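## Task

Pick up the small yellow sponge from the shelving at the far end of the aisle and set it on the desk. Every item that was upright on the floor must still be upright at the end. The robot must not topple or finish leaning, or the task fails. The sponge must rest on the desk by itself; if it stays there only because the robot holds it, that does not count.

## Robot and tools

ROBOT. TidyBot++: a wheeled base (0.54 m long, 0.50 m wide, 0.38 m tall) on four driven casters, carrying a single seven-joint arm with a two-finger gripper. The shoulder sits 0.12 m ahead of the base centre and 0.68 m up. Cameras: base_camera (fixed on the base, looking forward) and wrist_camera (aims where the hand points). The arm begins folded, hand down; folded, the hand juts up to 0.08 m beyond the base front and the elbow reaches up to 1.15 m high. A downward-pointing hand can only get to about 0.94 m above the floor, and only near the base.

FRAMES. Base frame: origin on the floor below the base centre, x forward, y left, z up. hand_pose is reported in this frame as the point between the finger pads; its z axis runs out along the fingers and the fingers close along its y axis. The odometry frame is the base frame as it stood when the scene began. base_odometry heading is positive to the left, range -3.142 to 3.142; it counts wheel rotation, so slip appears as travel, and it drifts a few cm and degrees over many moves. base_tilt is in degrees, forward and right positive.

execute_actions(actions, cameras). actions is a list of zero or one action; an empty list only returns state and images. One action may hold:
- base: exactly one key, a relative move from where the base last reported itself. translate_m: metres, forward +, -2 to 2. strafe_m: metres, left +, -2 to 2. rotate_rad: radians, counter-clockwise from above +, -6.3 to 6.3.
- joints: absolute targets by name for the one arm. joint_1_rad (any angle; positive is clockwise from above, opposite to rotate_rad), joint_2_rad shoulder -2.249 to 2.249, joint_3_rad (any angle), joint_4_rad elbow -2.579 to 2.579, joint_5_rad (any angle), joint_6_rad wrist -2.099 to 2.099, joint_7_rad (any angle; hand down, positive is counter-clockwise from above, at 1.57 fingers open left/right), gripper_pos 0 (open, about 85 mm gap) to 1 (closed, squeezes ~100 N). Gap is roughly 85 x (1 - gripper_pos) mm. Any-angle joints go the short way; to turn farther, use steps smaller than half a turn. Done tolerances: ±0.039 for joints 1-4, ±0.056 for 5-7, ±0.03 for the gripper.
- speeds: lower top speeds for this action only: translate_m and strafe_m 0.05-0.5 m/s, rotate_rad 0.1-1.57 rad/s (defaults are the maxima). A base move needing over 8.667 s is refused; no action runs past 15 s.
cameras: list of base_camera, wrist_camera or all; omitted/null means all, [] means none. Unknown keys or out-of-range values reject the whole call with no motion. Base and joint motions start together. Anything left out of an action may still be pushing toward an earlier target.

ARM GEOMETRY. With joint_1_rad = 0, joint_3_rad = 3.14, joint_5_rad = 0 the arm stays in the vertical plane of base x. Lengths: upper arm 0.42, forearm 0.31, hand 0.31 m. Tilt from vertical (forward +): upper = j2, forearm = j2 - j4, hand = j2 - j4 - j6. Reach forward = sum of length x sin(tilt); height above shoulder = sum of length x cos(tilt). Closed fingertips stick out ~20 mm beyond the hand point.

RESULT LINES. base_status and joint_status describe how the last accepted action ended: done, off_target (stopped short, maybe still pushing), contact_stop/time_out (target dropped, holding). A base that is blocked pushes hard until timeout and may still claim done though short. "joint command not followed" with a cause means the self-collision check withheld the arm targets (the gripper still acts); those may be retried on later actions. on_its_own lists motions not commanded. motor_effort is percent of max, peak in brackets, with offsets and noise. Motor temperatures: one per arm joint. ARM HIT: arm struck the base or itself. MOTOR HOT from 60 °C; at 75 °C an OVER-TEMPERATURE FAULT lets the arm sag, joints read limit_stop_at_motor_heat, resend targets afterward. A torque fault (joints 1-4 limit 104.5 N m, 5-7 limit 51.3) freezes the arm and gripper for 10 s and skips the rest of the call; the base keeps going.

ACCURACY. Friction leaves joints slightly off; improve by sending last command + (wanted - read). Never command a joint to its read angle while carrying something: the unsupported load sags further. hand_pose can be 1-2 cm wrong; trust images.

OTHER TOOLS. wait(seconds 0-10) returns state while the robot holds its last command. zoom_image(camera, region [x0,y0,x1,y1] pixels, max 504x504) enlarges part of the newest full image. read_manual(section="licences") returns licence text only. finished_scene(scene 1 or 2) ends that scene irreversibly and reports success; the goal must hold on its own. After a reported stop, later motion calls in the same reply are skipped. The robot holds its last command while you think.

AVOID. Dropping, slamming or hard pushing of objects; knocking over floor items; driving while the arm is caught on something at about 0.8 m or higher (tip-over); horizontal shoves on a raised hand; driving the arm into things (torque faults); holding loads long (heat). Something may occasionally nudge loose objects.

Each tool is called after ">>>" as name([rows], argument=value, ...), one row to a line, values as JSON.

## Session

>>> execute_actions(actions=[])

Scene clock: 0.00 s.
Motor temperatures (°C, as the motors report them): [33 34 29 29 36 42 38]
base_odometry: x=+0.000 y=+0.000 heading=+0.000 (m, m, rad; odometry frame)
base_tilt: forward=+0.3 right=-0.3 (deg)
base_status: not commanded
joint_positions: joint_1_rad=-0.024 joint_2_rad=-0.355 joint_3_rad=+3.176 joint_4_rad=-2.565 joint_5_rad=+0.020 joint_6_rad=-0.918 joint_7_rad=+1.562 gripper_pos=+0.000
joint_status: not commanded
motor_effort: joint_1_rad=-1 joint_2_rad=+1 joint_3_rad=+0 joint_4_rad=+14 joint_5_rad=+0 joint_6_rad=+1 joint_7_rad=+1 (%)
hand_pose: x=+0.2297 y=-0.0033 z=+0.5777 quat_wxyz=(+0.002, +1.000, -0.002, +0.007) (m; base frame)
pictures: base_camera, wrist_camera
Images, in order (width x height): base_camera 644x364, wrist_camera 644x476.

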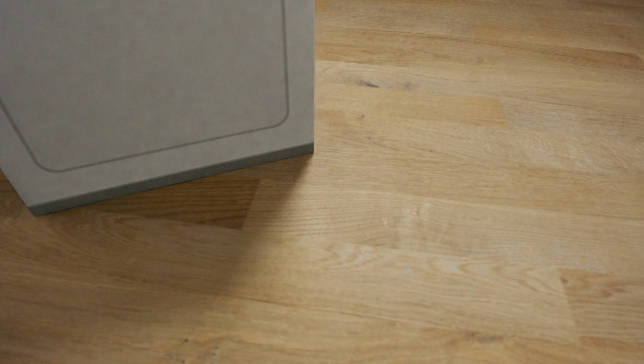

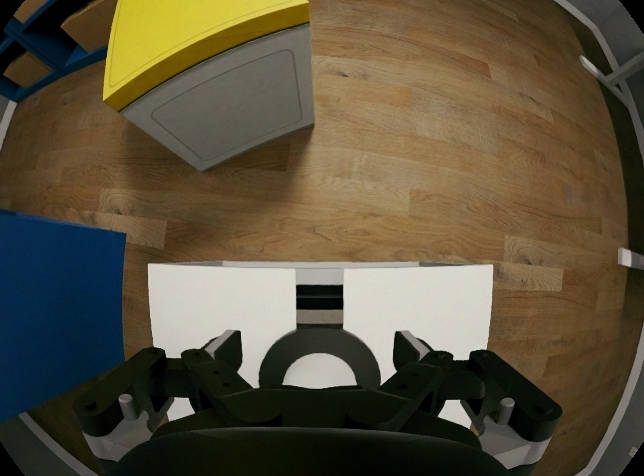

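>>> execute_actions([
  {"joints":{"joint_1_rad":-0.9,"joint_2_rad":-0.6,"joint_4_rad":-2.0,"joint_6_rad":-0.6}},
], cameras=["wrist_camera"])

>>> execute_actions([
  {"joints":{"joint_1_rad":0.9}},
], cameras=["wrist_camera"])

Scene clock: 2.70 s.
Motor temperatures (°C, as the motors report them): [33 34 29 29 36 42 38]
base_odometry: x=+0.000 y=+0.000 heading=+0.000 (m, m, rad; odometry frame)
base_tilt: forward=+0.3 right=-0.3 (deg)
base_status: not commanded
joint_positions: joint_1_rad=-0.889 joint_2_rad=-0.588 joint_3_rad=+3.176 joint_4_rad=-2.022 joint_5_rad=+0.020 joint_6_rad=-0.622 joint_7_rad=+1.562 gripper_pos=+0.000
joint_status: all done
motor_effort: joint_1_rad=+0(0) joint_2_rad=+0(3) joint_3_rad=+0(0) joint_4_rad=+20(20) joint_5_rad=+0(0) joint_6_rad=+7(7) joint_7_rad=+0(0) (%)
hand_pose: x=+0.3550 y=+0.2636 z=+0.9299 quat_wxyz=(-0.217, +0.780, +0.353, +0.469) (m; base frame)
pictures: wrist_camera
Images, in order (width x height): wrist_camera 644x476.

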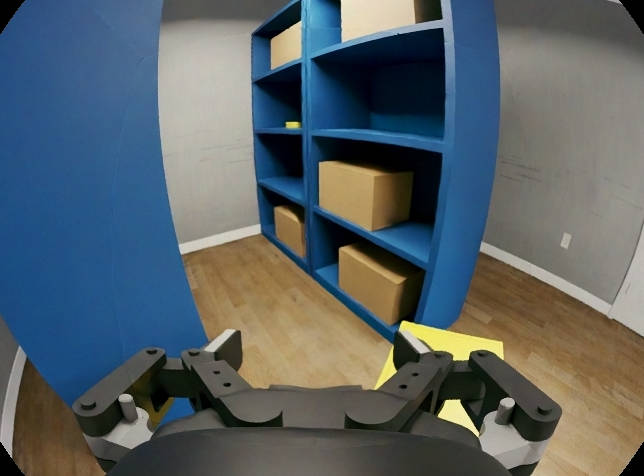

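Scene clock: 5.67 s.
Motor temperatures (°C, as the motors report them): [33 34 29 29 36 42 38]
base_odometry: x=+0.000 y=+0.000 heading=+0.000 (m, m, rad; odometry frame)
base_tilt: forward=+0.3 right=-0.3 (deg)
base_status: not commanded
joint_positions: joint_1_rad=+0.889 joint_2_rad=-0.588 joint_3_rad=+3.176 joint_4_rad=-2.022 joint_5_rad=+0.020 joint_6_rad=-0.622 joint_7_rad=+1.562 gripper_pos=+0.000
joint_status: all done
motor_effort: joint_1_rad=+0(1) joint_2_rad=+0(0) joint_3_rad=+0(0) joint_4_rad=+20(21) joint_5_rad=+0(0) joint_6_rad=+7(7) joint_7_rad=+1(1) (%)
hand_pose: x=+0.3285 y=-0.2852 z=+0.9299 quat_wxyz=(+0.228, +0.766, -0.383, +0.464) (m; base frame)
pictures: wrist_camera
Images, in order (width x height): wrist_camera 644x476.

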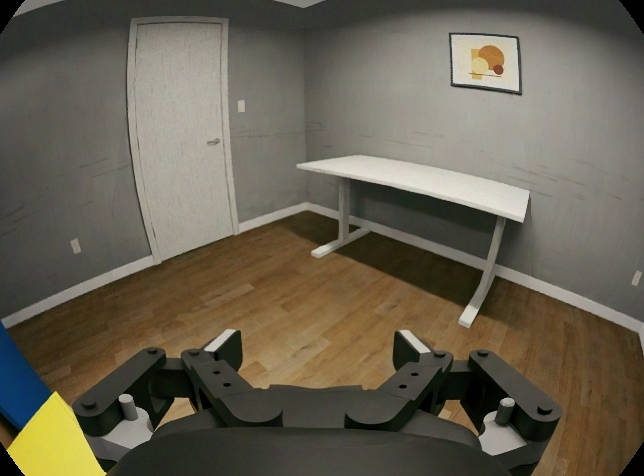

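>>> execute_actions([
  {"base":{"strafe_m":0.26},"joints":{"joint_1_rad":0,"joint_6_rad":-1.3}},
], cameras=[])

>>> execute_actions([
  {"base":{"rotate_rad":-0.12}},
], cameras=[])

>>> execute_actions([
  {"base":{"translate_m":0.4},"speeds":{"translate_m":0.12}},
])

Scene clock: 9.50 s.
Motor temperatures (°C, as the motors report them): [33 34 29 29 36 42 38]
base_odometry: x=+0.000 y=+0.260 heading=+0.001 (m, m, rad; odometry frame)
base_tilt: forward=+0.3 right=-0.3 (deg)
base_status: done
joint_positions: joint_1_rad=+0.012 joint_2_rad=-0.594 joint_3_rad=+3.176 joint_4_rad=-2.021 joint_5_rad=+0.020 joint_6_rad=-1.277 joint_7_rad=+1.562 gripper_pos=+0.000
joint_status: all done
motor_effort: joint_1_rad=-1(1) joint_2_rad=+3(2) joint_3_rad=+0(2) joint_4_rad=+18(21) joint_5_rad=+0(1) joint_6_rad=+4(7) joint_7_rad=+0(0) (%)
hand_pose: x=+0.3264 y=-0.0151 z=+0.7935 quat_wxyz=(+0.004, +0.976, -0.025, +0.217) (m; base frame)
pictures: none
No camera images: the call's "cameras" was empty. Leave "cameras" out to get every camera's image.

Scene clock: 10.33 s.
Motor temperatures (°C, as the motors report them): [33 34 29 29 36 42 38]
base_odometry: x=+0.000 y=+0.260 heading=-0.120 (m, m, rad; odometry frame)
base_tilt: forward=+0.3 right=-0.3 (deg)
base_status: done
joint_positions: joint_1_rad=+0.011 joint_2_rad=-0.594 joint_3_rad=+3.176 joint_4_rad=-2.021 joint_5_rad=+0.020 joint_6_rad=-1.277 joint_7_rad=+1.562 gripper_pos=+0.000
joint_status: not commanded
motor_effort: joint_1_rad=+0(1) joint_2_rad=+3(4) joint_3_rad=+0(1) joint_4_rad=+18(18) joint_5_rad=+1(0) joint_6_rad=+4(3) joint_7_rad=+1(0) (%)
hand_pose: x=+0.3264 y=-0.0150 z=+0.7935 quat_wxyz=(+0.004, +0.976, -0.025, +0.217) (m; base frame)
pictures: none
No camera images: the call's "cameras" was empty. Leave "cameras" out to get every camera's image.

Scene clock: 14.20 s.
Motor temperatures (°C, as the motors report them): [33 34 29 29 36 42 38]
base_odometry: x=+0.397 y=+0.212 heading=-0.120 (m, m, rad; odometry frame)
base_tilt: forward=+0.3 right=-0.3 (deg)
base_status: done
joint_positions: joint_1_rad=+0.011 joint_2_rad=-0.597 joint_3_rad=+3.176 joint_4_rad=-2.021 joint_5_rad=+0.020 joint_6_rad=-1.278 joint_7_rad=+1.562 gripper_pos=+0.000
joint_status: not commanded
motor_effort: joint_1_rad=-1(1) joint_2_rad=+3(6) joint_3_rad=+0(2) joint_4_rad=+18(19) joint_5_rad=+0(0) joint_6_rad=+4(4) joint_7_rad=+1(0) (%)
hand_pose: x=+0.3258 y=-0.0150 z=+0.7941 quat_wxyz=(+0.004, +0.976, -0.025, +0.218) (m; base frame)
pictures: base_camera, wrist_camera
Images, in order (width x height): base_camera 644x364, wrist_camera 644x476.

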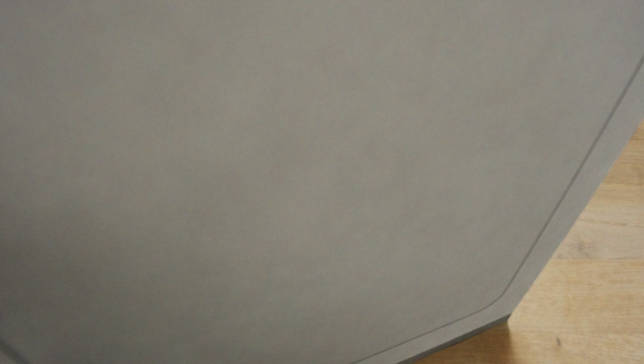

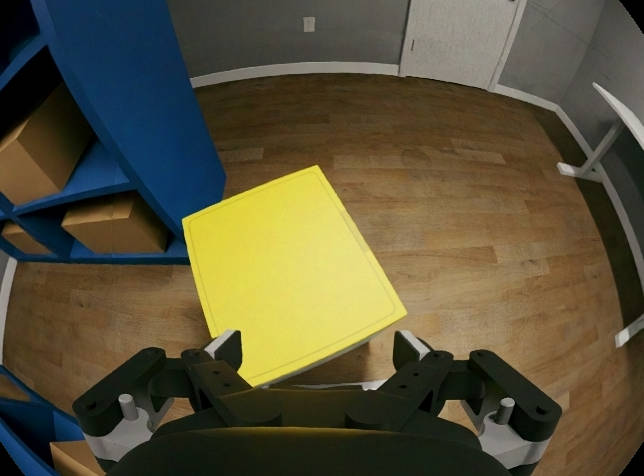

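>>> execute_actions([
  {"base":{"translate_m":0.36},"speeds":{"translate_m":0.15}},
])

Scene clock: 17.67 s.
Motor temperatures (°C, as the motors report them): [33 34 29 29 36 42 38]
base_odometry: x=+0.755 y=+0.169 heading=-0.120 (m, m, rad; odometry frame)
base_tilt: forward=+0.4 right=-0.3 (deg)
base_status: done
joint_positions: joint_1_rad=+0.011 joint_2_rad=-0.599 joint_3_rad=+3.176 joint_4_rad=-2.021 joint_5_rad=+0.020 joint_6_rad=-1.279 joint_7_rad=+1.562 gripper_pos=+0.000
joint_status: not commanded
motor_effort: joint_1_rad=+0(1) joint_2_rad=+3(5) joint_3_rad=+0(1) joint_4_rad=+18(18) joint_5_rad=+0(0) joint_6_rad=+4(4) joint_7_rad=+1(1) (%)
hand_pose: x=+0.3254 y=-0.0150 z=+0.7944 quat_wxyz=(+0.004, +0.976, -0.025, +0.218) (m; base frame)
pictures: base_camera, wrist_camera
Images, in order (width x height): base_camera 644x364, wrist_camera 644x476.

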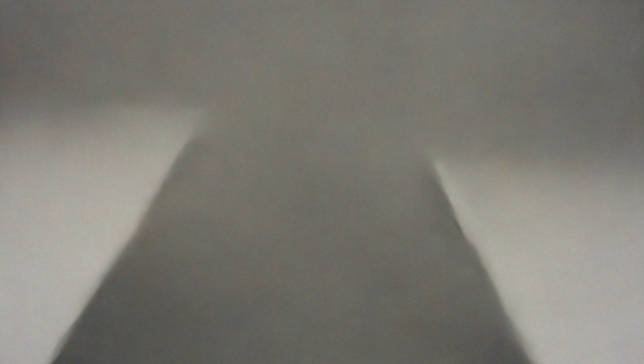

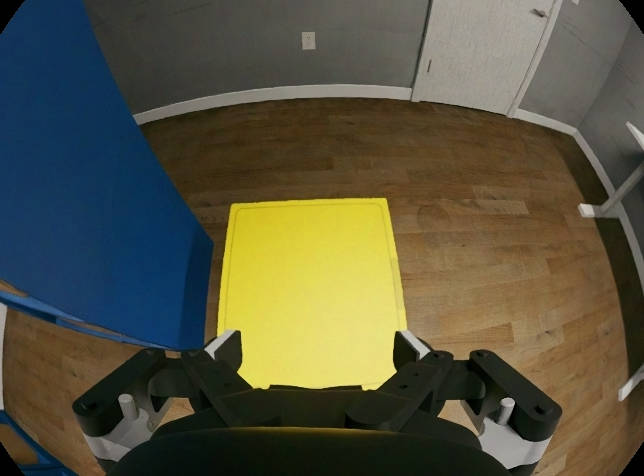

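>>> execute_actions([
  {"base":{"translate_m":-0.12},"joints":{"joint_1_rad":-1.62,"joint_6_rad":-1.0}},
])

Scene clock: 20.70 s.
Motor temperatures (°C, as the motors report them): [33 34 29 29 36 42 38]
base_odometry: x=+0.635 y=+0.183 heading=-0.121 (m, m, rad; odometry frame)
base_tilt: forward=+0.3 right=-0.3 (deg)
base_status: done
joint_positions: joint_1_rad=-1.609 joint_2_rad=-0.602 joint_3_rad=+3.176 joint_4_rad=-2.021 joint_5_rad=+0.020 joint_6_rad=-1.025 joint_7_rad=+1.562 gripper_pos=+0.000
joint_status: all done
motor_effort: joint_1_rad=-1(0) joint_2_rad=+2(6) joint_3_rad=+0(1) joint_4_rad=+20(19) joint_5_rad=+0(0) joint_6_rad=+5(5) joint_7_rad=+0(1) (%)
hand_pose: x=+0.1235 y=+0.2729 z=+0.8380 quat_wxyz=(-0.244, +0.665, +0.664, +0.240) (m; base frame)
pictures: base_camera, wrist_camera
Images, in order (width x height): base_camera 644x364, wrist_camera 644x476.

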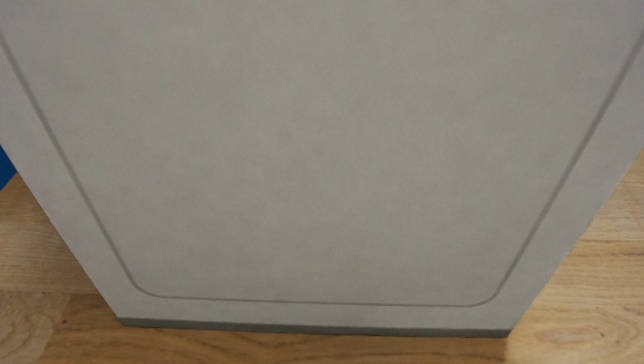

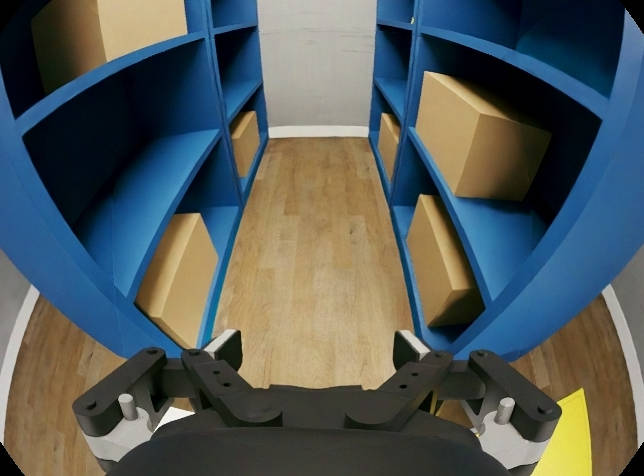

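>>> execute_actions([
  {"base":{"translate_m":0.07},"joints":{"joint_2_rad":-1.0,"joint_4_rad":-2.2,"joint_6_rad":-1.0}},
], cameras=[])

>>> execute_actions([
  {"base":{"strafe_m":0.5},"speeds":{"strafe_m":0.3}},
])

Scene clock: 22.97 s.
Motor temperatures (°C, as the motors report them): [33 34 29 29 36 42 38]
base_odometry: x=+0.705 y=+0.175 heading=-0.122 (m, m, rad; odometry frame)
base_tilt: forward=+0.3 right=-0.3 (deg)
base_status: done
joint_positions: joint_1_rad=-1.609 joint_2_rad=-0.994 joint_3_rad=+3.176 joint_4_rad=-2.176 joint_5_rad=+0.020 joint_6_rad=-1.023 joint_7_rad=+1.562 gripper_pos=+0.000
joint_status: all done
motor_effort: joint_1_rad=+0(1) joint_2_rad=+13(14) joint_3_rad=+0(1) joint_4_rad=+19(20) joint_5_rad=+0(0) joint_6_rad=+6(6) joint_7_rad=+1(1) (%)
hand_pose: x=+0.1240 y=+0.1895 z=+0.8462 quat_wxyz=(-0.326, +0.632, +0.630, +0.312) (m; base frame)
pictures: none
No camera images: the call's "cameras" was empty. Leave "cameras" out to get every camera's image.

Scene clock: 25.60 s.
Motor temperatures (°C, as the motors report them): [33 34 29 29 36 42 38]
base_odometry: x=+0.766 y=+0.671 heading=-0.122 (m, m, rad; odometry frame)
base_tilt: forward=+0.3 right=-0.3 (deg)
base_status: done
joint_positions: joint_1_rad=-1.609 joint_2_rad=-0.995 joint_3_rad=+3.176 joint_4_rad=-2.177 joint_5_rad=+0.020 joint_6_rad=-1.022 joint_7_rad=+1.562 gripper_pos=+0.000
joint_status: not commanded
motor_effort: joint_1_rad=+0(1) joint_2_rad=+13(15) joint_3_rad=+0(0) joint_4_rad=+19(19) joint_5_rad=+1(0) joint_6_rad=+7(7) joint_7_rad=+1(1) (%)
hand_pose: x=+0.1240 y=+0.1893 z=+0.8462 quat_wxyz=(-0.326, +0.631, +0.630, +0.313) (m; base frame)
pictures: base_camera, wrist_camera
Images, in order (width x height): base_camera 644x364, wrist_camera 644x476.

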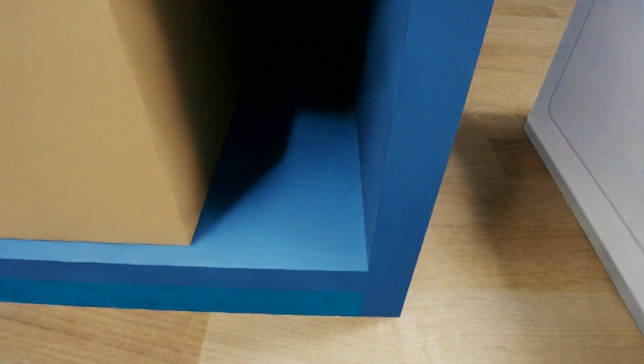

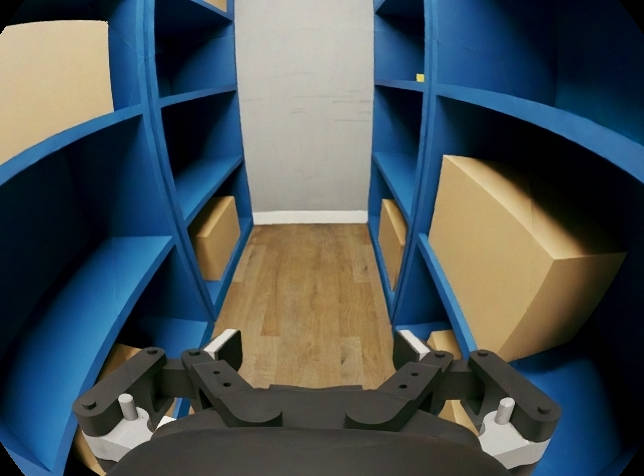

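>>> execute_actions([
  {"base":{"translate_m":0.045},"joints":{"joint_6_rad":-1.5}},
], cameras=[])

>>> execute_actions([
  {"base":{"strafe_m":1.1},"joints":{"joint_1_rad":-0.04}},
], cameras=["base_camera"])

>>> execute_actions([
  {"joints":{"joint_2_rad":-1.05,"joint_4_rad":-2.15,"joint_6_rad":-0.62}},
], cameras=["wrist_camera"])

Scene clock: 27.17 s.
Motor temperatures (°C, as the motors report them): [33 34 29 29 36 42 38]
base_odometry: x=+0.811 y=+0.666 heading=-0.122 (m, m, rad; odometry frame)
base_tilt: forward=+0.4 right=-0.3 (deg)
base_status: done
joint_positions: joint_1_rad=-1.613 joint_2_rad=-0.995 joint_3_rad=+3.176 joint_4_rad=-2.182 joint_5_rad=+0.020 joint_6_rad=-1.497 joint_7_rad=+1.562 gripper_pos=+0.000
joint_status: all done
motor_effort: joint_1_rad=-1(1) joint_2_rad=+15(16) joint_3_rad=+0(1) joint_4_rad=+17(19) joint_5_rad=+0(0) joint_6_rad=+4(7) joint_7_rad=+0(0) (%)
hand_pose: x=+0.1240 y=+0.0765 z=+0.7495 quat_wxyz=(-0.166, +0.687, +0.690, +0.155) (m; base frame)
pictures: none
No camera images: the call's "cameras" was empty. Leave "cameras" out to get every camera's image.

Scene clock: 30.73 s.
Motor temperatures (°C, as the motors report them): [33 34 29 29 36 42 38]
base_odometry: x=+0.945 y=+1.758 heading=-0.122 (m, m, rad; odometry frame)
base_tilt: forward=+0.3 right=-0.3 (deg)
base_status: done
joint_positions: joint_1_rad=-0.046 joint_2_rad=-0.997 joint_3_rad=+3.176 joint_4_rad=-2.182 joint_5_rad=+0.020 joint_6_rad=-1.497 joint_7_rad=+1.562 gripper_pos=+0.000
joint_status: all done
motor_effort: joint_1_rad=+0(1) joint_2_rad=+15(17) joint_3_rad=+0(2) joint_4_rad=+17(17) joint_5_rad=+0(1) joint_6_rad=+4(4) joint_7_rad=+0(1) (%)
hand_pose: x=+0.1954 y=-0.0048 z=+0.7496 quat_wxyz=(-0.008, +0.974, +0.004, +0.228) (m; base frame)
pictures: base_camera
Images, in order (width x height): base_camera 644x364.

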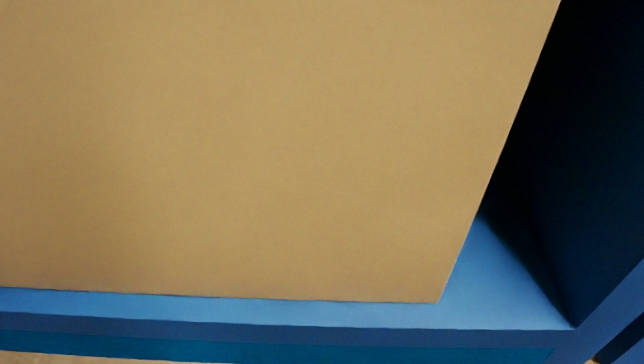

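Scene clock: 32.00 s.
Motor temperatures (°C, as the motors report them): [33 34 29 29 36 42 38]
base_odometry: x=+0.945 y=+1.758 heading=-0.122 (m, m, rad; odometry frame)
base_tilt: forward=+0.3 right=-0.3 (deg)
base_status: not commanded
joint_positions: joint_1_rad=-0.046 joint_2_rad=-1.036 joint_3_rad=+3.176 joint_4_rad=-2.165 joint_5_rad=+0.020 joint_6_rad=-0.624 joint_7_rad=+1.562 gripper_pos=+0.000
joint_status: all done
motor_effort: joint_1_rad=+0(0) joint_2_rad=+13(15) joint_3_rad=+0(1) joint_4_rad=+20(20) joint_5_rad=+0(0) joint_6_rad=+8(8) joint_7_rad=+0(0) (%)
hand_pose: x=+0.3477 y=-0.0044 z=+0.9743 quat_wxyz=(-0.014, +0.769, +0.001, +0.639) (m; base frame)
pictures: wrist_camera
Images, in order (width x height): wrist_camera 644x476.

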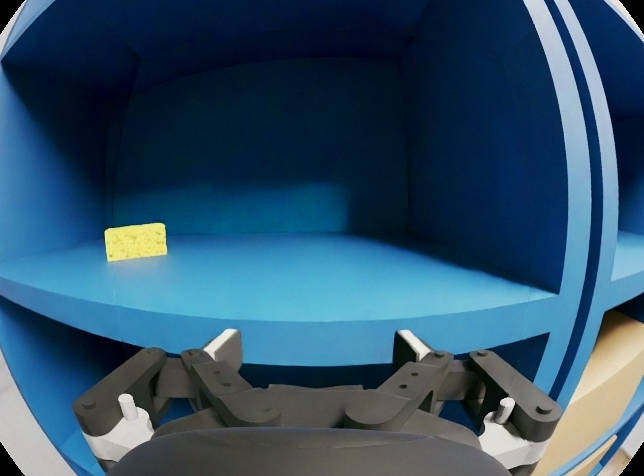

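>>> execute_actions([
  {"base":{"strafe_m":0.2},"speeds":{"strafe_m":0.2},"joints":{"joint_2_rad":-0.85,"joint_4_rad":-1.8,"joint_6_rad":-0.95}},
])

Scene clock: 34.43 s.
Motor temperatures (°C, as the motors report them): [33 34 29 30 36 42 38]
base_odometry: x=+0.970 y=+1.957 heading=-0.122 (m, m, rad; odometry frame)
base_tilt: forward=+0.3 right=-0.3 (deg)
base_status: done
joint_positions: joint_1_rad=-0.046 joint_2_rad=-0.861 joint_3_rad=+3.176 joint_4_rad=-1.823 joint_5_rad=+0.020 joint_6_rad=-0.926 joint_7_rad=+1.562 gripper_pos=+0.000
joint_status: all done
motor_effort: joint_1_rad=+0(1) joint_2_rad=+11(13) joint_3_rad=+0(1) joint_4_rad=+18(21) joint_5_rad=+0(0) joint_6_rad=+7(9) joint_7_rad=+0(1) (%)
hand_pose: x=+0.3542 y=-0.0074 z=+1.0387 quat_wxyz=(-0.010, +0.810, -0.002, +0.586) (m; base frame)
pictures: base_camera, wrist_camera
Images, in order (width x height): base_camera 644x364, wrist_camera 644x476.

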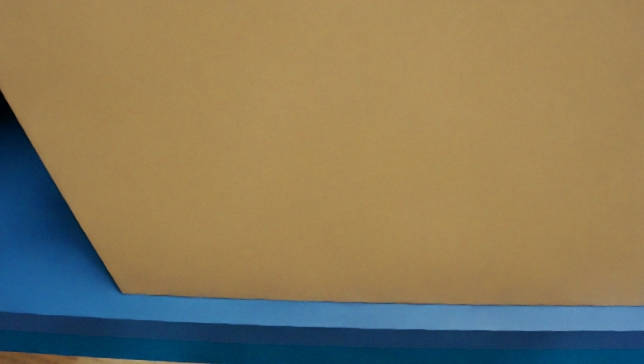

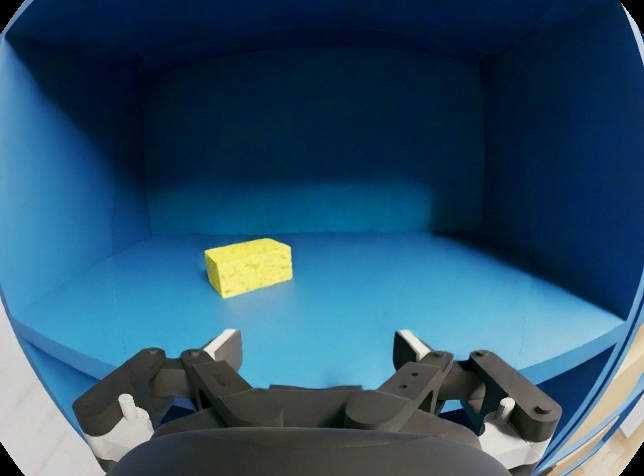

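>>> execute_actions([
  {"base":{"strafe_m":0.07},"speeds":{"strafe_m":0.15},"joints":{"joint_1_rad":-0.6,"joint_3_rad":3.12,"joint_5_rad":0.89,"joint_6_rad":-1.98,"joint_7_rad":0.52}},
], cameras=["base_camera"])

>>> execute_actions([
  {"joints":{"joint_2_rad":-0.1,"joint_4_rad":-1.02}},
], cameras=["wrist_camera"])

Scene clock: 38.87 s.
Motor temperatures (°C, as the motors report them): [33 34 29 30 36 42 38]
base_odometry: x=+0.978 y=+2.026 heading=-0.122 (m, m, rad; odometry frame)
base_tilt: forward=+0.3 right=-0.3 (deg)
base_status: done
joint_positions: joint_1_rad=-0.588 joint_2_rad=-0.860 joint_3_rad=+3.148 joint_4_rad=-1.822 joint_5_rad=+0.867 joint_6_rad=-1.960 joint_7_rad=+0.551 gripper_pos=+0.000
joint_status: all done
motor_effort: joint_1_rad=-1(2) joint_2_rad=+16(16) joint_3_rad=-2(2) joint_4_rad=+13(18) joint_5_rad=+6(5) joint_6_rad=+2(8) joint_7_rad=+0(0) (%)
hand_pose: x=+0.1974 y=-0.2113 z=+0.9144 quat_wxyz=(+0.184, +0.838, -0.392, +0.332) (m; base frame)
pictures: base_camera
Images, in order (width x height): base_camera 644x364.

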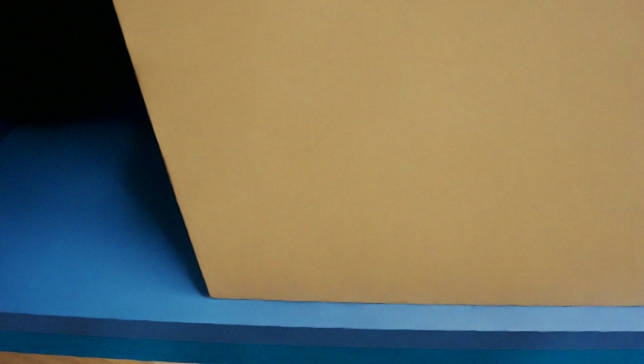

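Scene clock: 40.93 s.
Motor temperatures (°C, as the motors report them): [33 34 29 30 36 42 38]
base_odometry: x=+0.978 y=+2.026 heading=-0.122 (m, m, rad; odometry frame)
base_tilt: forward=+0.4 right=-0.3 (deg)
base_status: not commanded
joint_positions: joint_1_rad=-0.588 joint_2_rad=-0.102 joint_3_rad=+3.147 joint_4_rad=-1.045 joint_5_rad=+0.867 joint_6_rad=-1.960 joint_7_rad=+0.551 gripper_pos=+0.000
joint_status: all done
motor_effort: joint_1_rad=+0(0) joint_2_rad=-9(17) joint_3_rad=-1(3) joint_4_rad=+13(14) joint_5_rad=+5(5) joint_6_rad=+4(3) joint_7_rad=+0(0) (%)
hand_pose: x=+0.4278 y=-0.0583 z=+1.0645 quat_wxyz=(+0.177, +0.835, -0.395, +0.339) (m; base frame)
pictures: wrist_camera
Images, in order (width x height): wrist_camera 644x476.

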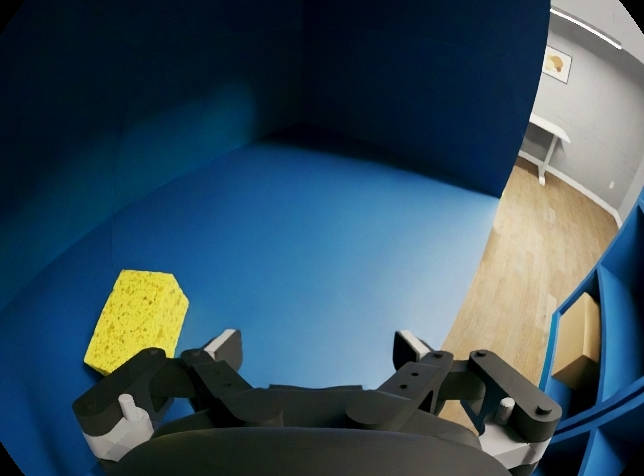

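>>> execute_actions([
  {"joints":{"joint_2_rad":0.29,"joint_4_rad":-0.605}},
], cameras=["wrist_camera"])

Scene clock: 42.90 s.
Motor temperatures (°C, as the motors report them): [33 34 29 30 36 42 38]
base_odometry: x=+0.978 y=+2.026 heading=-0.122 (m, m, rad; odometry frame)
base_tilt: forward=+0.3 right=-0.3 (deg)
base_status: not commanded
joint_positions: joint_1_rad=-0.588 joint_2_rad=+0.294 joint_3_rad=+3.147 joint_4_rad=-0.630 joint_5_rad=+0.867 joint_6_rad=-1.960 joint_7_rad=+0.551 gripper_pos=+0.000
joint_status: all done
motor_effort: joint_1_rad=+0(0) joint_2_rad=-24(27) joint_3_rad=+1(1) joint_4_rad=+13(13) joint_5_rad=+5(6) joint_6_rad=+3(4) joint_7_rad=+1(0) (%)
hand_pose: x=+0.5655 y=+0.0337 z=+1.0540 quat_wxyz=(+0.170, +0.833, -0.398, +0.344) (m; base frame)
pictures: wrist_camera
Images, in order (width x height): wrist_camera 644x476.

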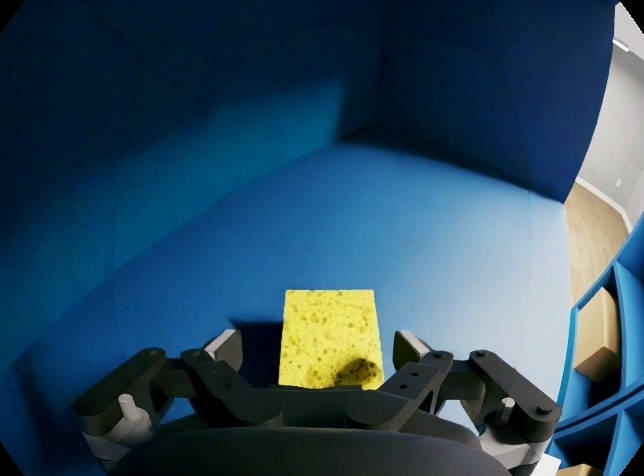

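>>> execute_actions([
  {"joints":{"joint_2_rad":0.152,"joint_4_rad":-1.055,"joint_5_rad":0.785,"joint_6_rad":-1.765,"joint_7_rad":0.29}},
], cameras=["wrist_camera"])

Scene clock: 45.10 s.
Motor temperatures (°C, as the motors report them): [33 34 29 30 36 42 38]
base_odometry: x=+0.978 y=+2.026 heading=-0.122 (m, m, rad; odometry frame)
base_tilt: forward=+0.4 right=-0.3 (deg)
base_status: not commanded
joint_positions: joint_1_rad=-0.590 joint_2_rad=+0.156 joint_3_rad=+3.146 joint_4_rad=-1.023 joint_5_rad=+0.818 joint_6_rad=-1.784 joint_7_rad=+0.326 gripper_pos=+0.000
joint_status: all done
motor_effort: joint_1_rad=+0(1) joint_2_rad=-20(25) joint_3_rad=+0(2) joint_4_rad=+13(15) joint_5_rad=+4(6) joint_6_rad=+1(2) joint_7_rad=+0(0) (%)
hand_pose: x=+0.5533 y=+0.0236 z=+1.0000 quat_wxyz=(+0.166, +0.826, -0.408, +0.351) (m; base frame)
pictures: wrist_camera
Images, in order (width x height): wrist_camera 644x476.

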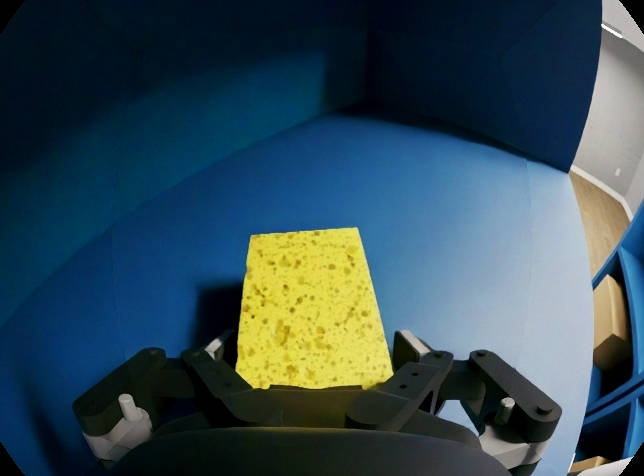

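>>> execute_actions([
  {"joints":{"joint_2_rad":0.18}},
], cameras=["wrist_camera"])

>>> execute_actions([
  {"joints":{"gripper_pos":1}},
], cameras=["wrist_camera"])

Scene clock: 46.00 s.
Motor temperatures (°C, as the motors report them): [33 34 29 30 36 42 38]
base_odometry: x=+0.978 y=+2.026 heading=-0.122 (m, m, rad; odometry frame)
base_tilt: forward=+0.3 right=-0.3 (deg)
base_status: not commanded
joint_positions: joint_1_rad=-0.590 joint_2_rad=+0.156 joint_3_rad=+3.145 joint_4_rad=-1.023 joint_5_rad=+0.818 joint_6_rad=-1.783 joint_7_rad=+0.326 gripper_pos=+0.000
joint_status: all done
motor_effort: joint_1_rad=-1(0) joint_2_rad=-19(19) joint_3_rad=+0(1) joint_4_rad=+14(14) joint_5_rad=+4(5) joint_6_rad=+1(2) joint_7_rad=+0(1) (%)
hand_pose: x=+0.5533 y=+0.0237 z=+0.9999 quat_wxyz=(+0.166, +0.826, -0.407, +0.351) (m; base frame)
pictures: wrist_camera
Images, in order (width x height): wrist_camera 644x476.

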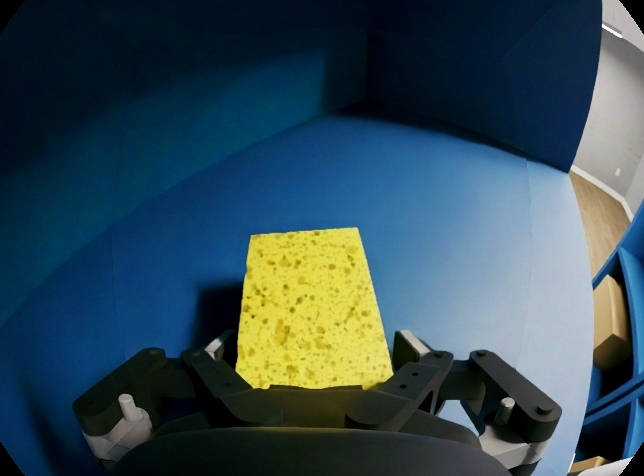

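Scene clock: 61.00 s.
Motor temperatures (°C, as the motors report them): [33 34 29 30 36 42 38]
base_odometry: x=+0.978 y=+2.026 heading=-0.122 (m, m, rad; odometry frame)
base_tilt: forward=+0.3 right=-0.3 (deg)
base_status: not commanded
joint_positions: joint_1_rad=-0.591 joint_2_rad=+0.141 joint_3_rad=+3.145 joint_4_rad=-1.023 joint_5_rad=+0.819 joint_6_rad=-1.783 joint_7_rad=+0.326 gripper_pos=+0.355
joint_status: gripper_pos off_target (ended at +0.355, target +1.000)
motor_effort: joint_1_rad=-1(2) joint_2_rad=-15(18) joint_3_rad=+0(2) joint_4_rad=+12(14) joint_5_rad=+3(5) joint_6_rad=+4(4) joint_7_rad=+0(1) (%)
hand_pose: x=+0.5493 y=+0.0209 z=+1.0059 quat_wxyz=(+0.160, +0.825, -0.410, +0.355) (m; base frame)
pictures: wrist_camera
Images, in order (width x height): wrist_camera 644x476.

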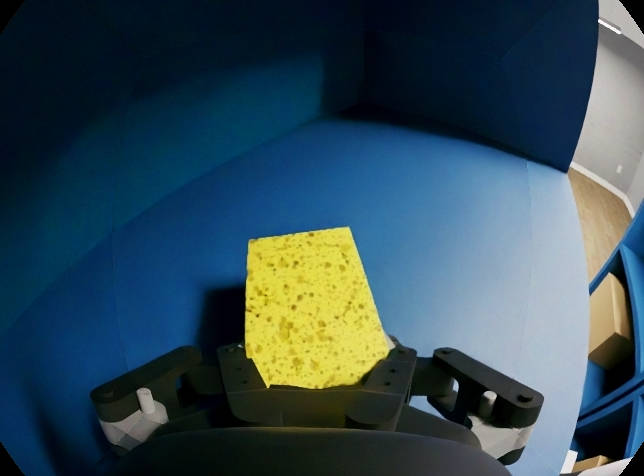

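>>> execute_actions([
  {"joints":{"joint_2_rad":-0.08}},
], cameras=["wrist_camera"])

>>> execute_actions([
  {"joints":{"joint_2_rad":-0.85,"joint_4_rad":-1.8,"joint_6_rad":-1.95}},
], cameras=["wrist_camera"])

Scene clock: 62.97 s.
Motor temperatures (°C, as the motors report them): [33 34 29 30 36 42 38]
base_odometry: x=+0.978 y=+2.026 heading=-0.122 (m, m, rad; odometry frame)
base_tilt: forward=+0.3 right=-0.3 (deg)
base_status: not commanded
joint_positions: joint_1_rad=-0.591 joint_2_rad=-0.086 joint_3_rad=+3.145 joint_4_rad=-1.042 joint_5_rad=+0.807 joint_6_rad=-1.783 joint_7_rad=+0.326 gripper_pos=+0.355
joint_status: all done
motor_effort: joint_1_rad=+0(0) joint_2_rad=-11(24) joint_3_rad=+0(0) joint_4_rad=+14(16) joint_5_rad=+6(7) joint_6_rad=+4(4) joint_7_rad=+1(0) (%)
hand_pose: x=+0.4806 y=-0.0220 z=+1.0723 quat_wxyz=(+0.073, +0.802, -0.440, +0.397) (m; base frame)
pictures: wrist_camera
Images, in order (width x height): wrist_camera 644x476.

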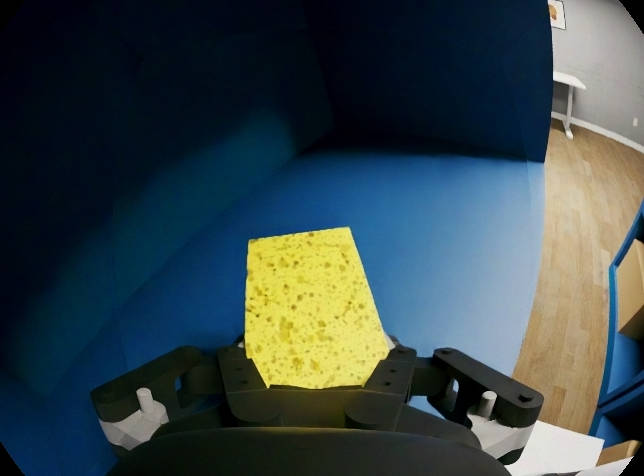

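Scene clock: 65.00 s.
Motor temperatures (°C, as the motors report them): [33 35 29 30 36 42 38]
base_odometry: x=+0.978 y=+2.026 heading=-0.122 (m, m, rad; odometry frame)
base_tilt: forward=+0.3 right=-0.3 (deg)
base_status: not commanded
joint_positions: joint_1_rad=-0.592 joint_2_rad=-0.844 joint_3_rad=+3.136 joint_4_rad=-1.777 joint_5_rad=+0.807 joint_6_rad=-1.928 joint_7_rad=+0.325 gripper_pos=+0.356
joint_status: all done
motor_effort: joint_1_rad=+0(2) joint_2_rad=+15(16) joint_3_rad=-2(4) joint_4_rad=+14(14) joint_5_rad=+5(6) joint_6_rad=+3(8) joint_7_rad=+0(1) (%)
hand_pose: x=+0.2120 y=-0.1889 z=+0.9222 quat_wxyz=(+0.107, +0.803, -0.468, +0.354) (m; base frame)
pictures: wrist_camera
Images, in order (width x height): wrist_camera 644x476.

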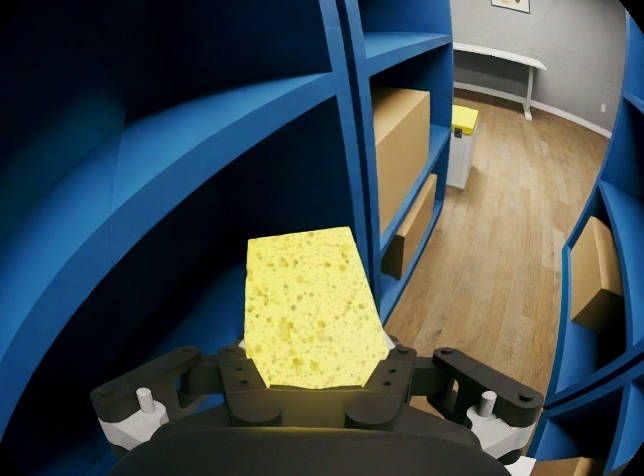

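>>> execute_actions([
  {"base":{"strafe_m":-1.37},"joints":{"joint_1_rad":1.57,"joint_5_rad":0,"joint_7_rad":1.59}},
], cameras=[])

>>> execute_actions([
  {"base":{"translate_m":-0.05},"joints":{"joint_6_rad":-1.4}},
])

Scene clock: 69.60 s.
Motor temperatures (°C, as the motors report them): [33 35 29 30 36 42 38]
base_odometry: x=+0.812 y=+0.666 heading=-0.122 (m, m, rad; odometry frame)
base_tilt: forward=+0.3 right=-0.3 (deg)
base_status: done
joint_positions: joint_1_rad=+1.559 joint_2_rad=-0.846 joint_3_rad=+3.136 joint_4_rad=-1.778 joint_5_rad=+0.027 joint_6_rad=-1.928 joint_7_rad=+1.556 gripper_pos=+0.356
joint_status: all done
motor_effort: joint_1_rad=+0(1) joint_2_rad=+14(17) joint_3_rad=+0(3) joint_4_rad=+14(15) joint_5_rad=+0(6) joint_6_rad=+2(2) joint_7_rad=+1(1) (%)
hand_pose: x=+0.1136 y=-0.0238 z=+0.8492 quat_wxyz=(+0.108, +0.696, -0.704, +0.091) (m; base frame)
pictures: none
No camera images: the call's "cameras" was empty. Leave "cameras" out to get every camera's image.

Scene clock: 70.60 s.
Motor temperatures (°C, as the motors report them): [33 35 29 30 36 42 38]
base_odometry: x=+0.762 y=+0.672 heading=-0.122 (m, m, rad; odometry frame)
base_tilt: forward=+0.3 right=-0.3 (deg)
base_status: done
joint_positions: joint_1_rad=+1.561 joint_2_rad=-0.847 joint_3_rad=+3.136 joint_4_rad=-1.780 joint_5_rad=+0.024 joint_6_rad=-1.404 joint_7_rad=+1.556 gripper_pos=+0.356
joint_status: all done
motor_effort: joint_1_rad=-1(2) joint_2_rad=+12(16) joint_3_rad=+1(2) joint_4_rad=+17(17) joint_5_rad=+1(1) joint_6_rad=+6(6) joint_7_rad=+0(0) (%)
hand_pose: x=+0.1161 y=-0.1615 z=+0.9318 quat_wxyz=(+0.283, +0.649, -0.652, +0.271) (m; base frame)
pictures: base_camera, wrist_camera
Images, in order (width x height): base_camera 644x364, wrist_camera 644x476.

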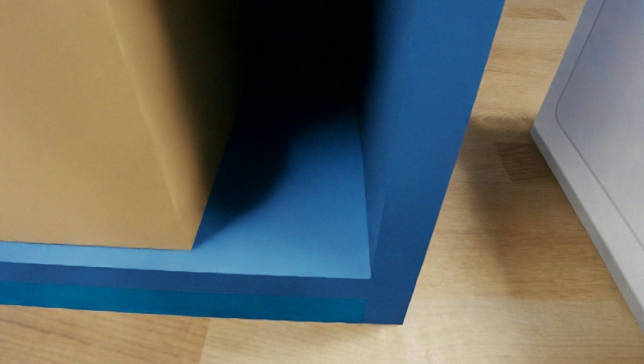

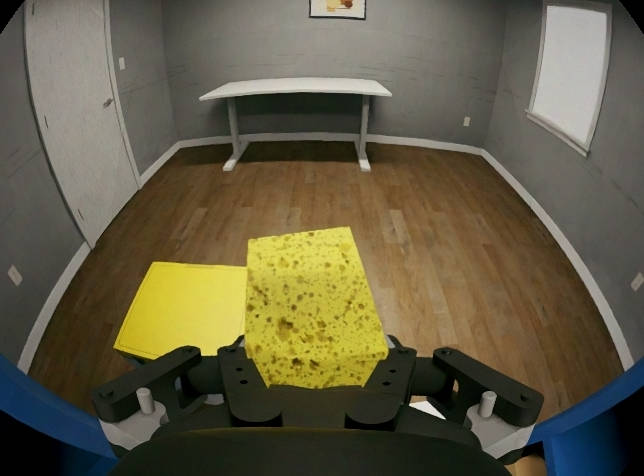

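>>> execute_actions([
  {"base":{"strafe_m":-1.45},"joints":{"joint_2_rad":0.1,"joint_4_rad":-1.3,"joint_6_rad":-0.93}},
], cameras=["wrist_camera"])

Scene clock: 75.23 s.
Motor temperatures (°C, as the motors report them): [33 35 29 30 36 42 38]
base_odometry: x=+0.585 y=-0.767 heading=-0.122 (m, m, rad; odometry frame)
base_tilt: forward=+0.3 right=-0.3 (deg)
base_status: done
joint_positions: joint_1_rad=+1.561 joint_2_rad=+0.103 joint_3_rad=+3.136 joint_4_rad=-1.324 joint_5_rad=+0.024 joint_6_rad=-0.951 joint_7_rad=+1.556 gripper_pos=+0.356
joint_status: all done
motor_effort: joint_1_rad=+0(0) joint_2_rad=-25(27) joint_3_rad=+0(1) joint_4_rad=+20(20) joint_5_rad=+0(1) joint_6_rad=+6(6) joint_7_rad=+0(1) (%)
hand_pose: x=+0.1230 y=-0.5696 z=+0.9210 quat_wxyz=(+0.268, +0.658, -0.654, +0.260) (m; base frame)
pictures: wrist_camera
Images, in order (width x height): wrist_camera 644x476.

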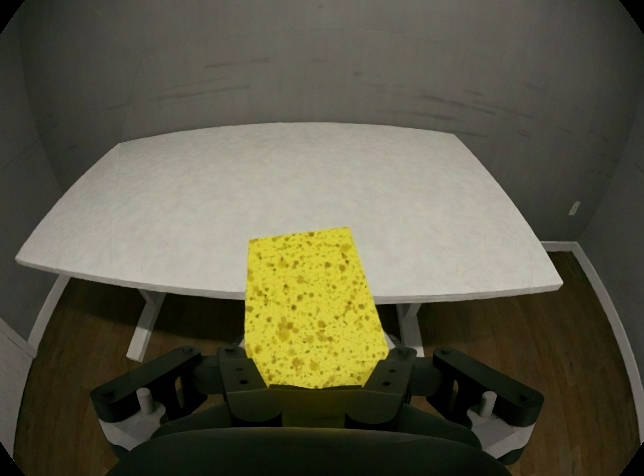

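>>> execute_actions([
  {"base":{"strafe_m":-0.24},"joints":{"joint_2_rad":0.38,"joint_6_rad":-0.63}},
], cameras=["wrist_camera"])

Scene clock: 77.53 s.
Motor temperatures (°C, as the motors report them): [33 35 29 30 36 42 38]
base_odometry: x=+0.555 y=-1.006 heading=-0.123 (m, m, rad; odometry frame)
base_tilt: forward=+0.3 right=-0.2 (deg)
base_status: done
joint_positions: joint_1_rad=+1.561 joint_2_rad=+0.390 joint_3_rad=+3.136 joint_4_rad=-1.318 joint_5_rad=+0.024 joint_6_rad=-0.653 joint_7_rad=+1.556 gripper_pos=+0.356
joint_status: all done
motor_effort: joint_1_rad=+0(0) joint_2_rad=-35(43) joint_3_rad=+0(1) joint_4_rad=+20(21) joint_5_rad=+0(1) joint_6_rad=+6(6) joint_7_rad=+0(1) (%)
hand_pose: x=+0.1260 y=-0.6905 z=+0.8069 quat_wxyz=(+0.272, +0.658, -0.650, +0.267) (m; base frame)
pictures: wrist_camera
Images, in order (width x height): wrist_camera 644x476.

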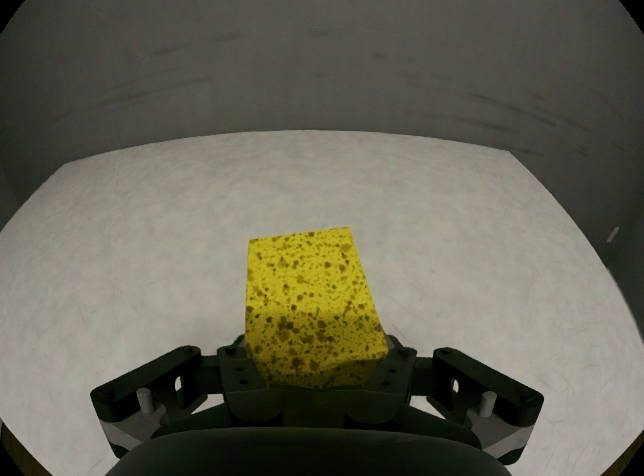

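>>> execute_actions([
  {"joints":{"joint_2_rad":0.47,"joint_6_rad":-0.55}},
], cameras=["wrist_camera"])

Scene clock: 79.07 s.
Motor temperatures (°C, as the motors report them): [33 35 29 30 36 42 38]
base_odometry: x=+0.555 y=-1.005 heading=-0.123 (m, m, rad; odometry frame)
base_tilt: forward=+0.3 right=-0.2 (deg)
base_status: not commanded
joint_positions: joint_1_rad=+1.561 joint_2_rad=+0.472 joint_3_rad=+3.136 joint_4_rad=-1.318 joint_5_rad=+0.024 joint_6_rad=-0.574 joint_7_rad=+1.556 gripper_pos=+0.356
joint_status: all done
motor_effort: joint_1_rad=+0(1) joint_2_rad=-38(41) joint_3_rad=-1(1) joint_4_rad=+20(21) joint_5_rad=+1(0) joint_6_rad=+6(5) joint_7_rad=+1(0) (%)
hand_pose: x=+0.1268 y=-0.7166 z=+0.7667 quat_wxyz=(+0.270, +0.659, -0.650, +0.266) (m; base frame)
pictures: wrist_camera
Images, in order (width x height): wrist_camera 644x476.

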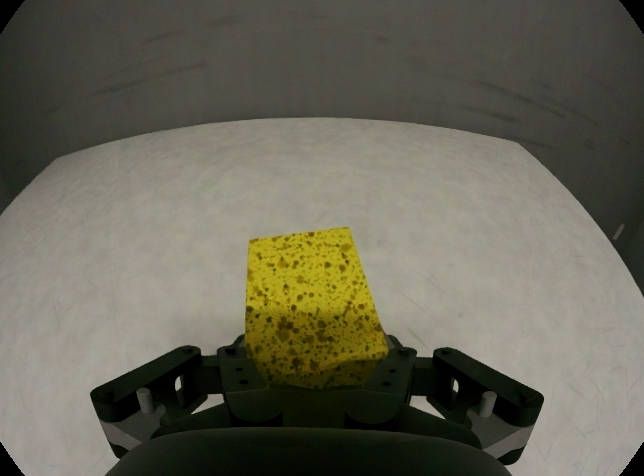

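>>> execute_actions([
  {"joints":{"joint_2_rad":0.53,"joint_6_rad":-0.50}},
], cameras=["wrist_camera"])

Scene clock: 80.13 s.
Motor temperatures (°C, as the motors report them): [33 35 29 30 36 42 38]
base_odometry: x=+0.555 y=-1.005 heading=-0.123 (m, m, rad; odometry frame)
base_tilt: forward=+0.3 right=-0.3 (deg)
base_status: not commanded
joint_positions: joint_1_rad=+1.561 joint_2_rad=+0.528 joint_3_rad=+3.136 joint_4_rad=-1.318 joint_5_rad=+0.024 joint_6_rad=-0.523 joint_7_rad=+1.556 gripper_pos=+0.356
joint_status: all done
motor_effort: joint_1_rad=-1(1) joint_2_rad=-39(41) joint_3_rad=-1(0) joint_4_rad=+19(20) joint_5_rad=+0(0) joint_6_rad=+6(7) joint_7_rad=+0(0) (%)
hand_pose: x=+0.1273 y=-0.7317 z=+0.7371 quat_wxyz=(+0.268, +0.660, -0.650, +0.265) (m; base frame)
pictures: wrist_camera
Images, in order (width x height): wrist_camera 644x476.

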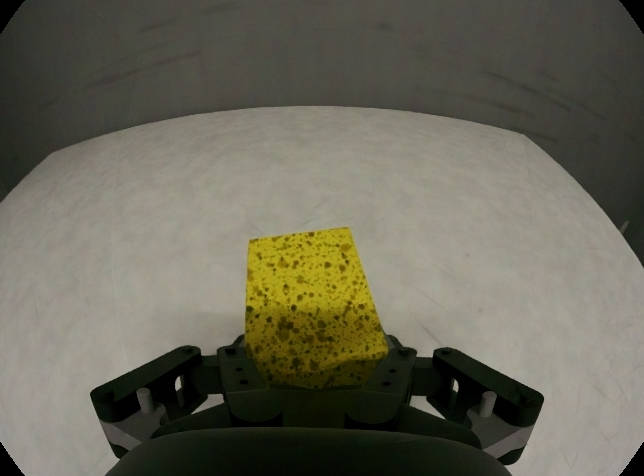

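>>> execute_actions([
  {"joints":{"joint_2_rad":0.58,"joint_6_rad":-0.45}},
], cameras=["wrist_camera"])

Scene clock: 81.03 s.
Motor temperatures (°C, as the motors report them): [33 35 29 30 36 42 38]
base_odometry: x=+0.555 y=-1.005 heading=-0.123 (m, m, rad; odometry frame)
base_tilt: forward=+0.3 right=-0.3 (deg)
base_status: not commanded
joint_positions: joint_1_rad=+1.561 joint_2_rad=+0.555 joint_3_rad=+3.136 joint_4_rad=-1.314 joint_5_rad=+0.024 joint_6_rad=-0.468 joint_7_rad=+1.556 gripper_pos=+0.356
joint_status: all done
motor_effort: joint_1_rad=-1(1) joint_2_rad=-37(40) joint_3_rad=+0(0) joint_4_rad=+18(19) joint_5_rad=+1(1) joint_6_rad=+5(6) joint_7_rad=+0(1) (%)
hand_pose: x=+0.1279 y=-0.7466 z=+0.7317 quat_wxyz=(+0.279, +0.655, -0.645, +0.276) (m; base frame)
pictures: wrist_camera
Images, in order (width x height): wrist_camera 644x476.

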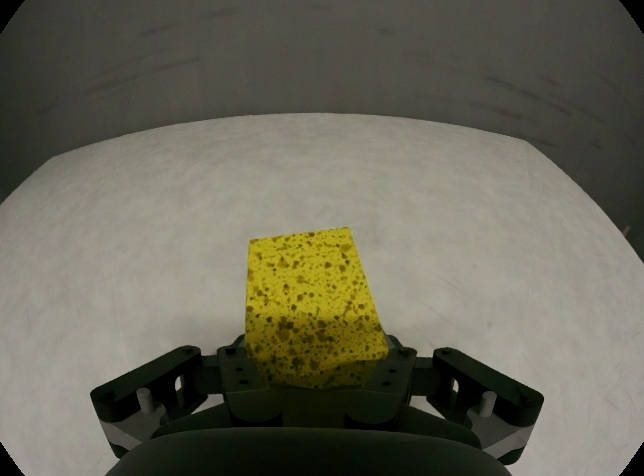

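Contact. Release.

>>> execute_actions([
  {"joints":{"joint_2_rad":0.55,"gripper_pos":0}},
], cameras=[])

>>> execute_actions([
  {"joints":{"joint_2_rad":0.3,"joint_6_rad":-0.7}},
], cameras=["wrist_camera"])

Scene clock: 82.33 s.
Motor temperatures (°C, as the motors report them): [33 35 29 30 36 42 38]
base_odometry: x=+0.555 y=-1.005 heading=-0.123 (m, m, rad; odometry frame)
base_tilt: forward=+0.4 right=-0.3 (deg)
base_status: not commanded
joint_positions: joint_1_rad=+1.561 joint_2_rad=+0.553 joint_3_rad=+3.136 joint_4_rad=-1.313 joint_5_rad=+0.024 joint_6_rad=-0.467 joint_7_rad=+1.556 gripper_pos=+0.000
joint_status: all done
motor_effort: joint_1_rad=-1(0) joint_2_rad=-40(41) joint_3_rad=-1(1) joint_4_rad=+19(19) joint_5_rad=+1(0) joint_6_rad=+6(7) joint_7_rad=+0(1) (%)
hand_pose: x=+0.1279 y=-0.7467 z=+0.7334 quat_wxyz=(+0.279, +0.655, -0.645, +0.277) (m; base frame)
pictures: none
No camera images: the call's "cameras" was empty. Leave "cameras" out to get every camera's image.

Scene clock: 83.90 s.
Motor temperatures (°C, as the motors report them): [33 35 29 30 36 42 38]
base_odometry: x=+0.555 y=-1.005 heading=-0.123 (m, m, rad; odometry frame)
base_tilt: forward=+0.4 right=-0.3 (deg)
base_status: not commanded
joint_positions: joint_1_rad=+1.561 joint_2_rad=+0.294 joint_3_rad=+3.136 joint_4_rad=-1.312 joint_5_rad=+0.024 joint_6_rad=-0.675 joint_7_rad=+1.556 gripper_pos=+0.000
joint_status: all done
motor_effort: joint_1_rad=+0(1) joint_2_rad=-32(42) joint_3_rad=-1(0) joint_4_rad=+20(20) joint_5_rad=+0(0) joint_6_rad=+6(5) joint_7_rad=+0(0) (%)
hand_pose: x=+0.1257 y=-0.6720 z=+0.8699 quat_wxyz=(+0.297, +0.647, -0.639, +0.292) (m; base frame)
pictures: wrist_camera
Images, in order (width x height): wrist_camera 644x476.

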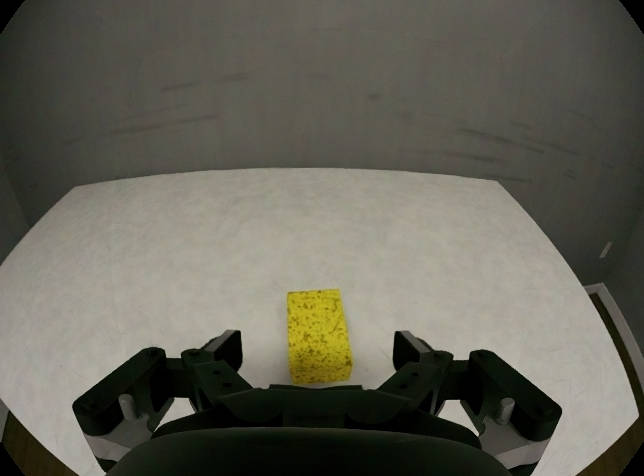

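>>> finished_scene(scene=1)

The scene is finished: the task was done.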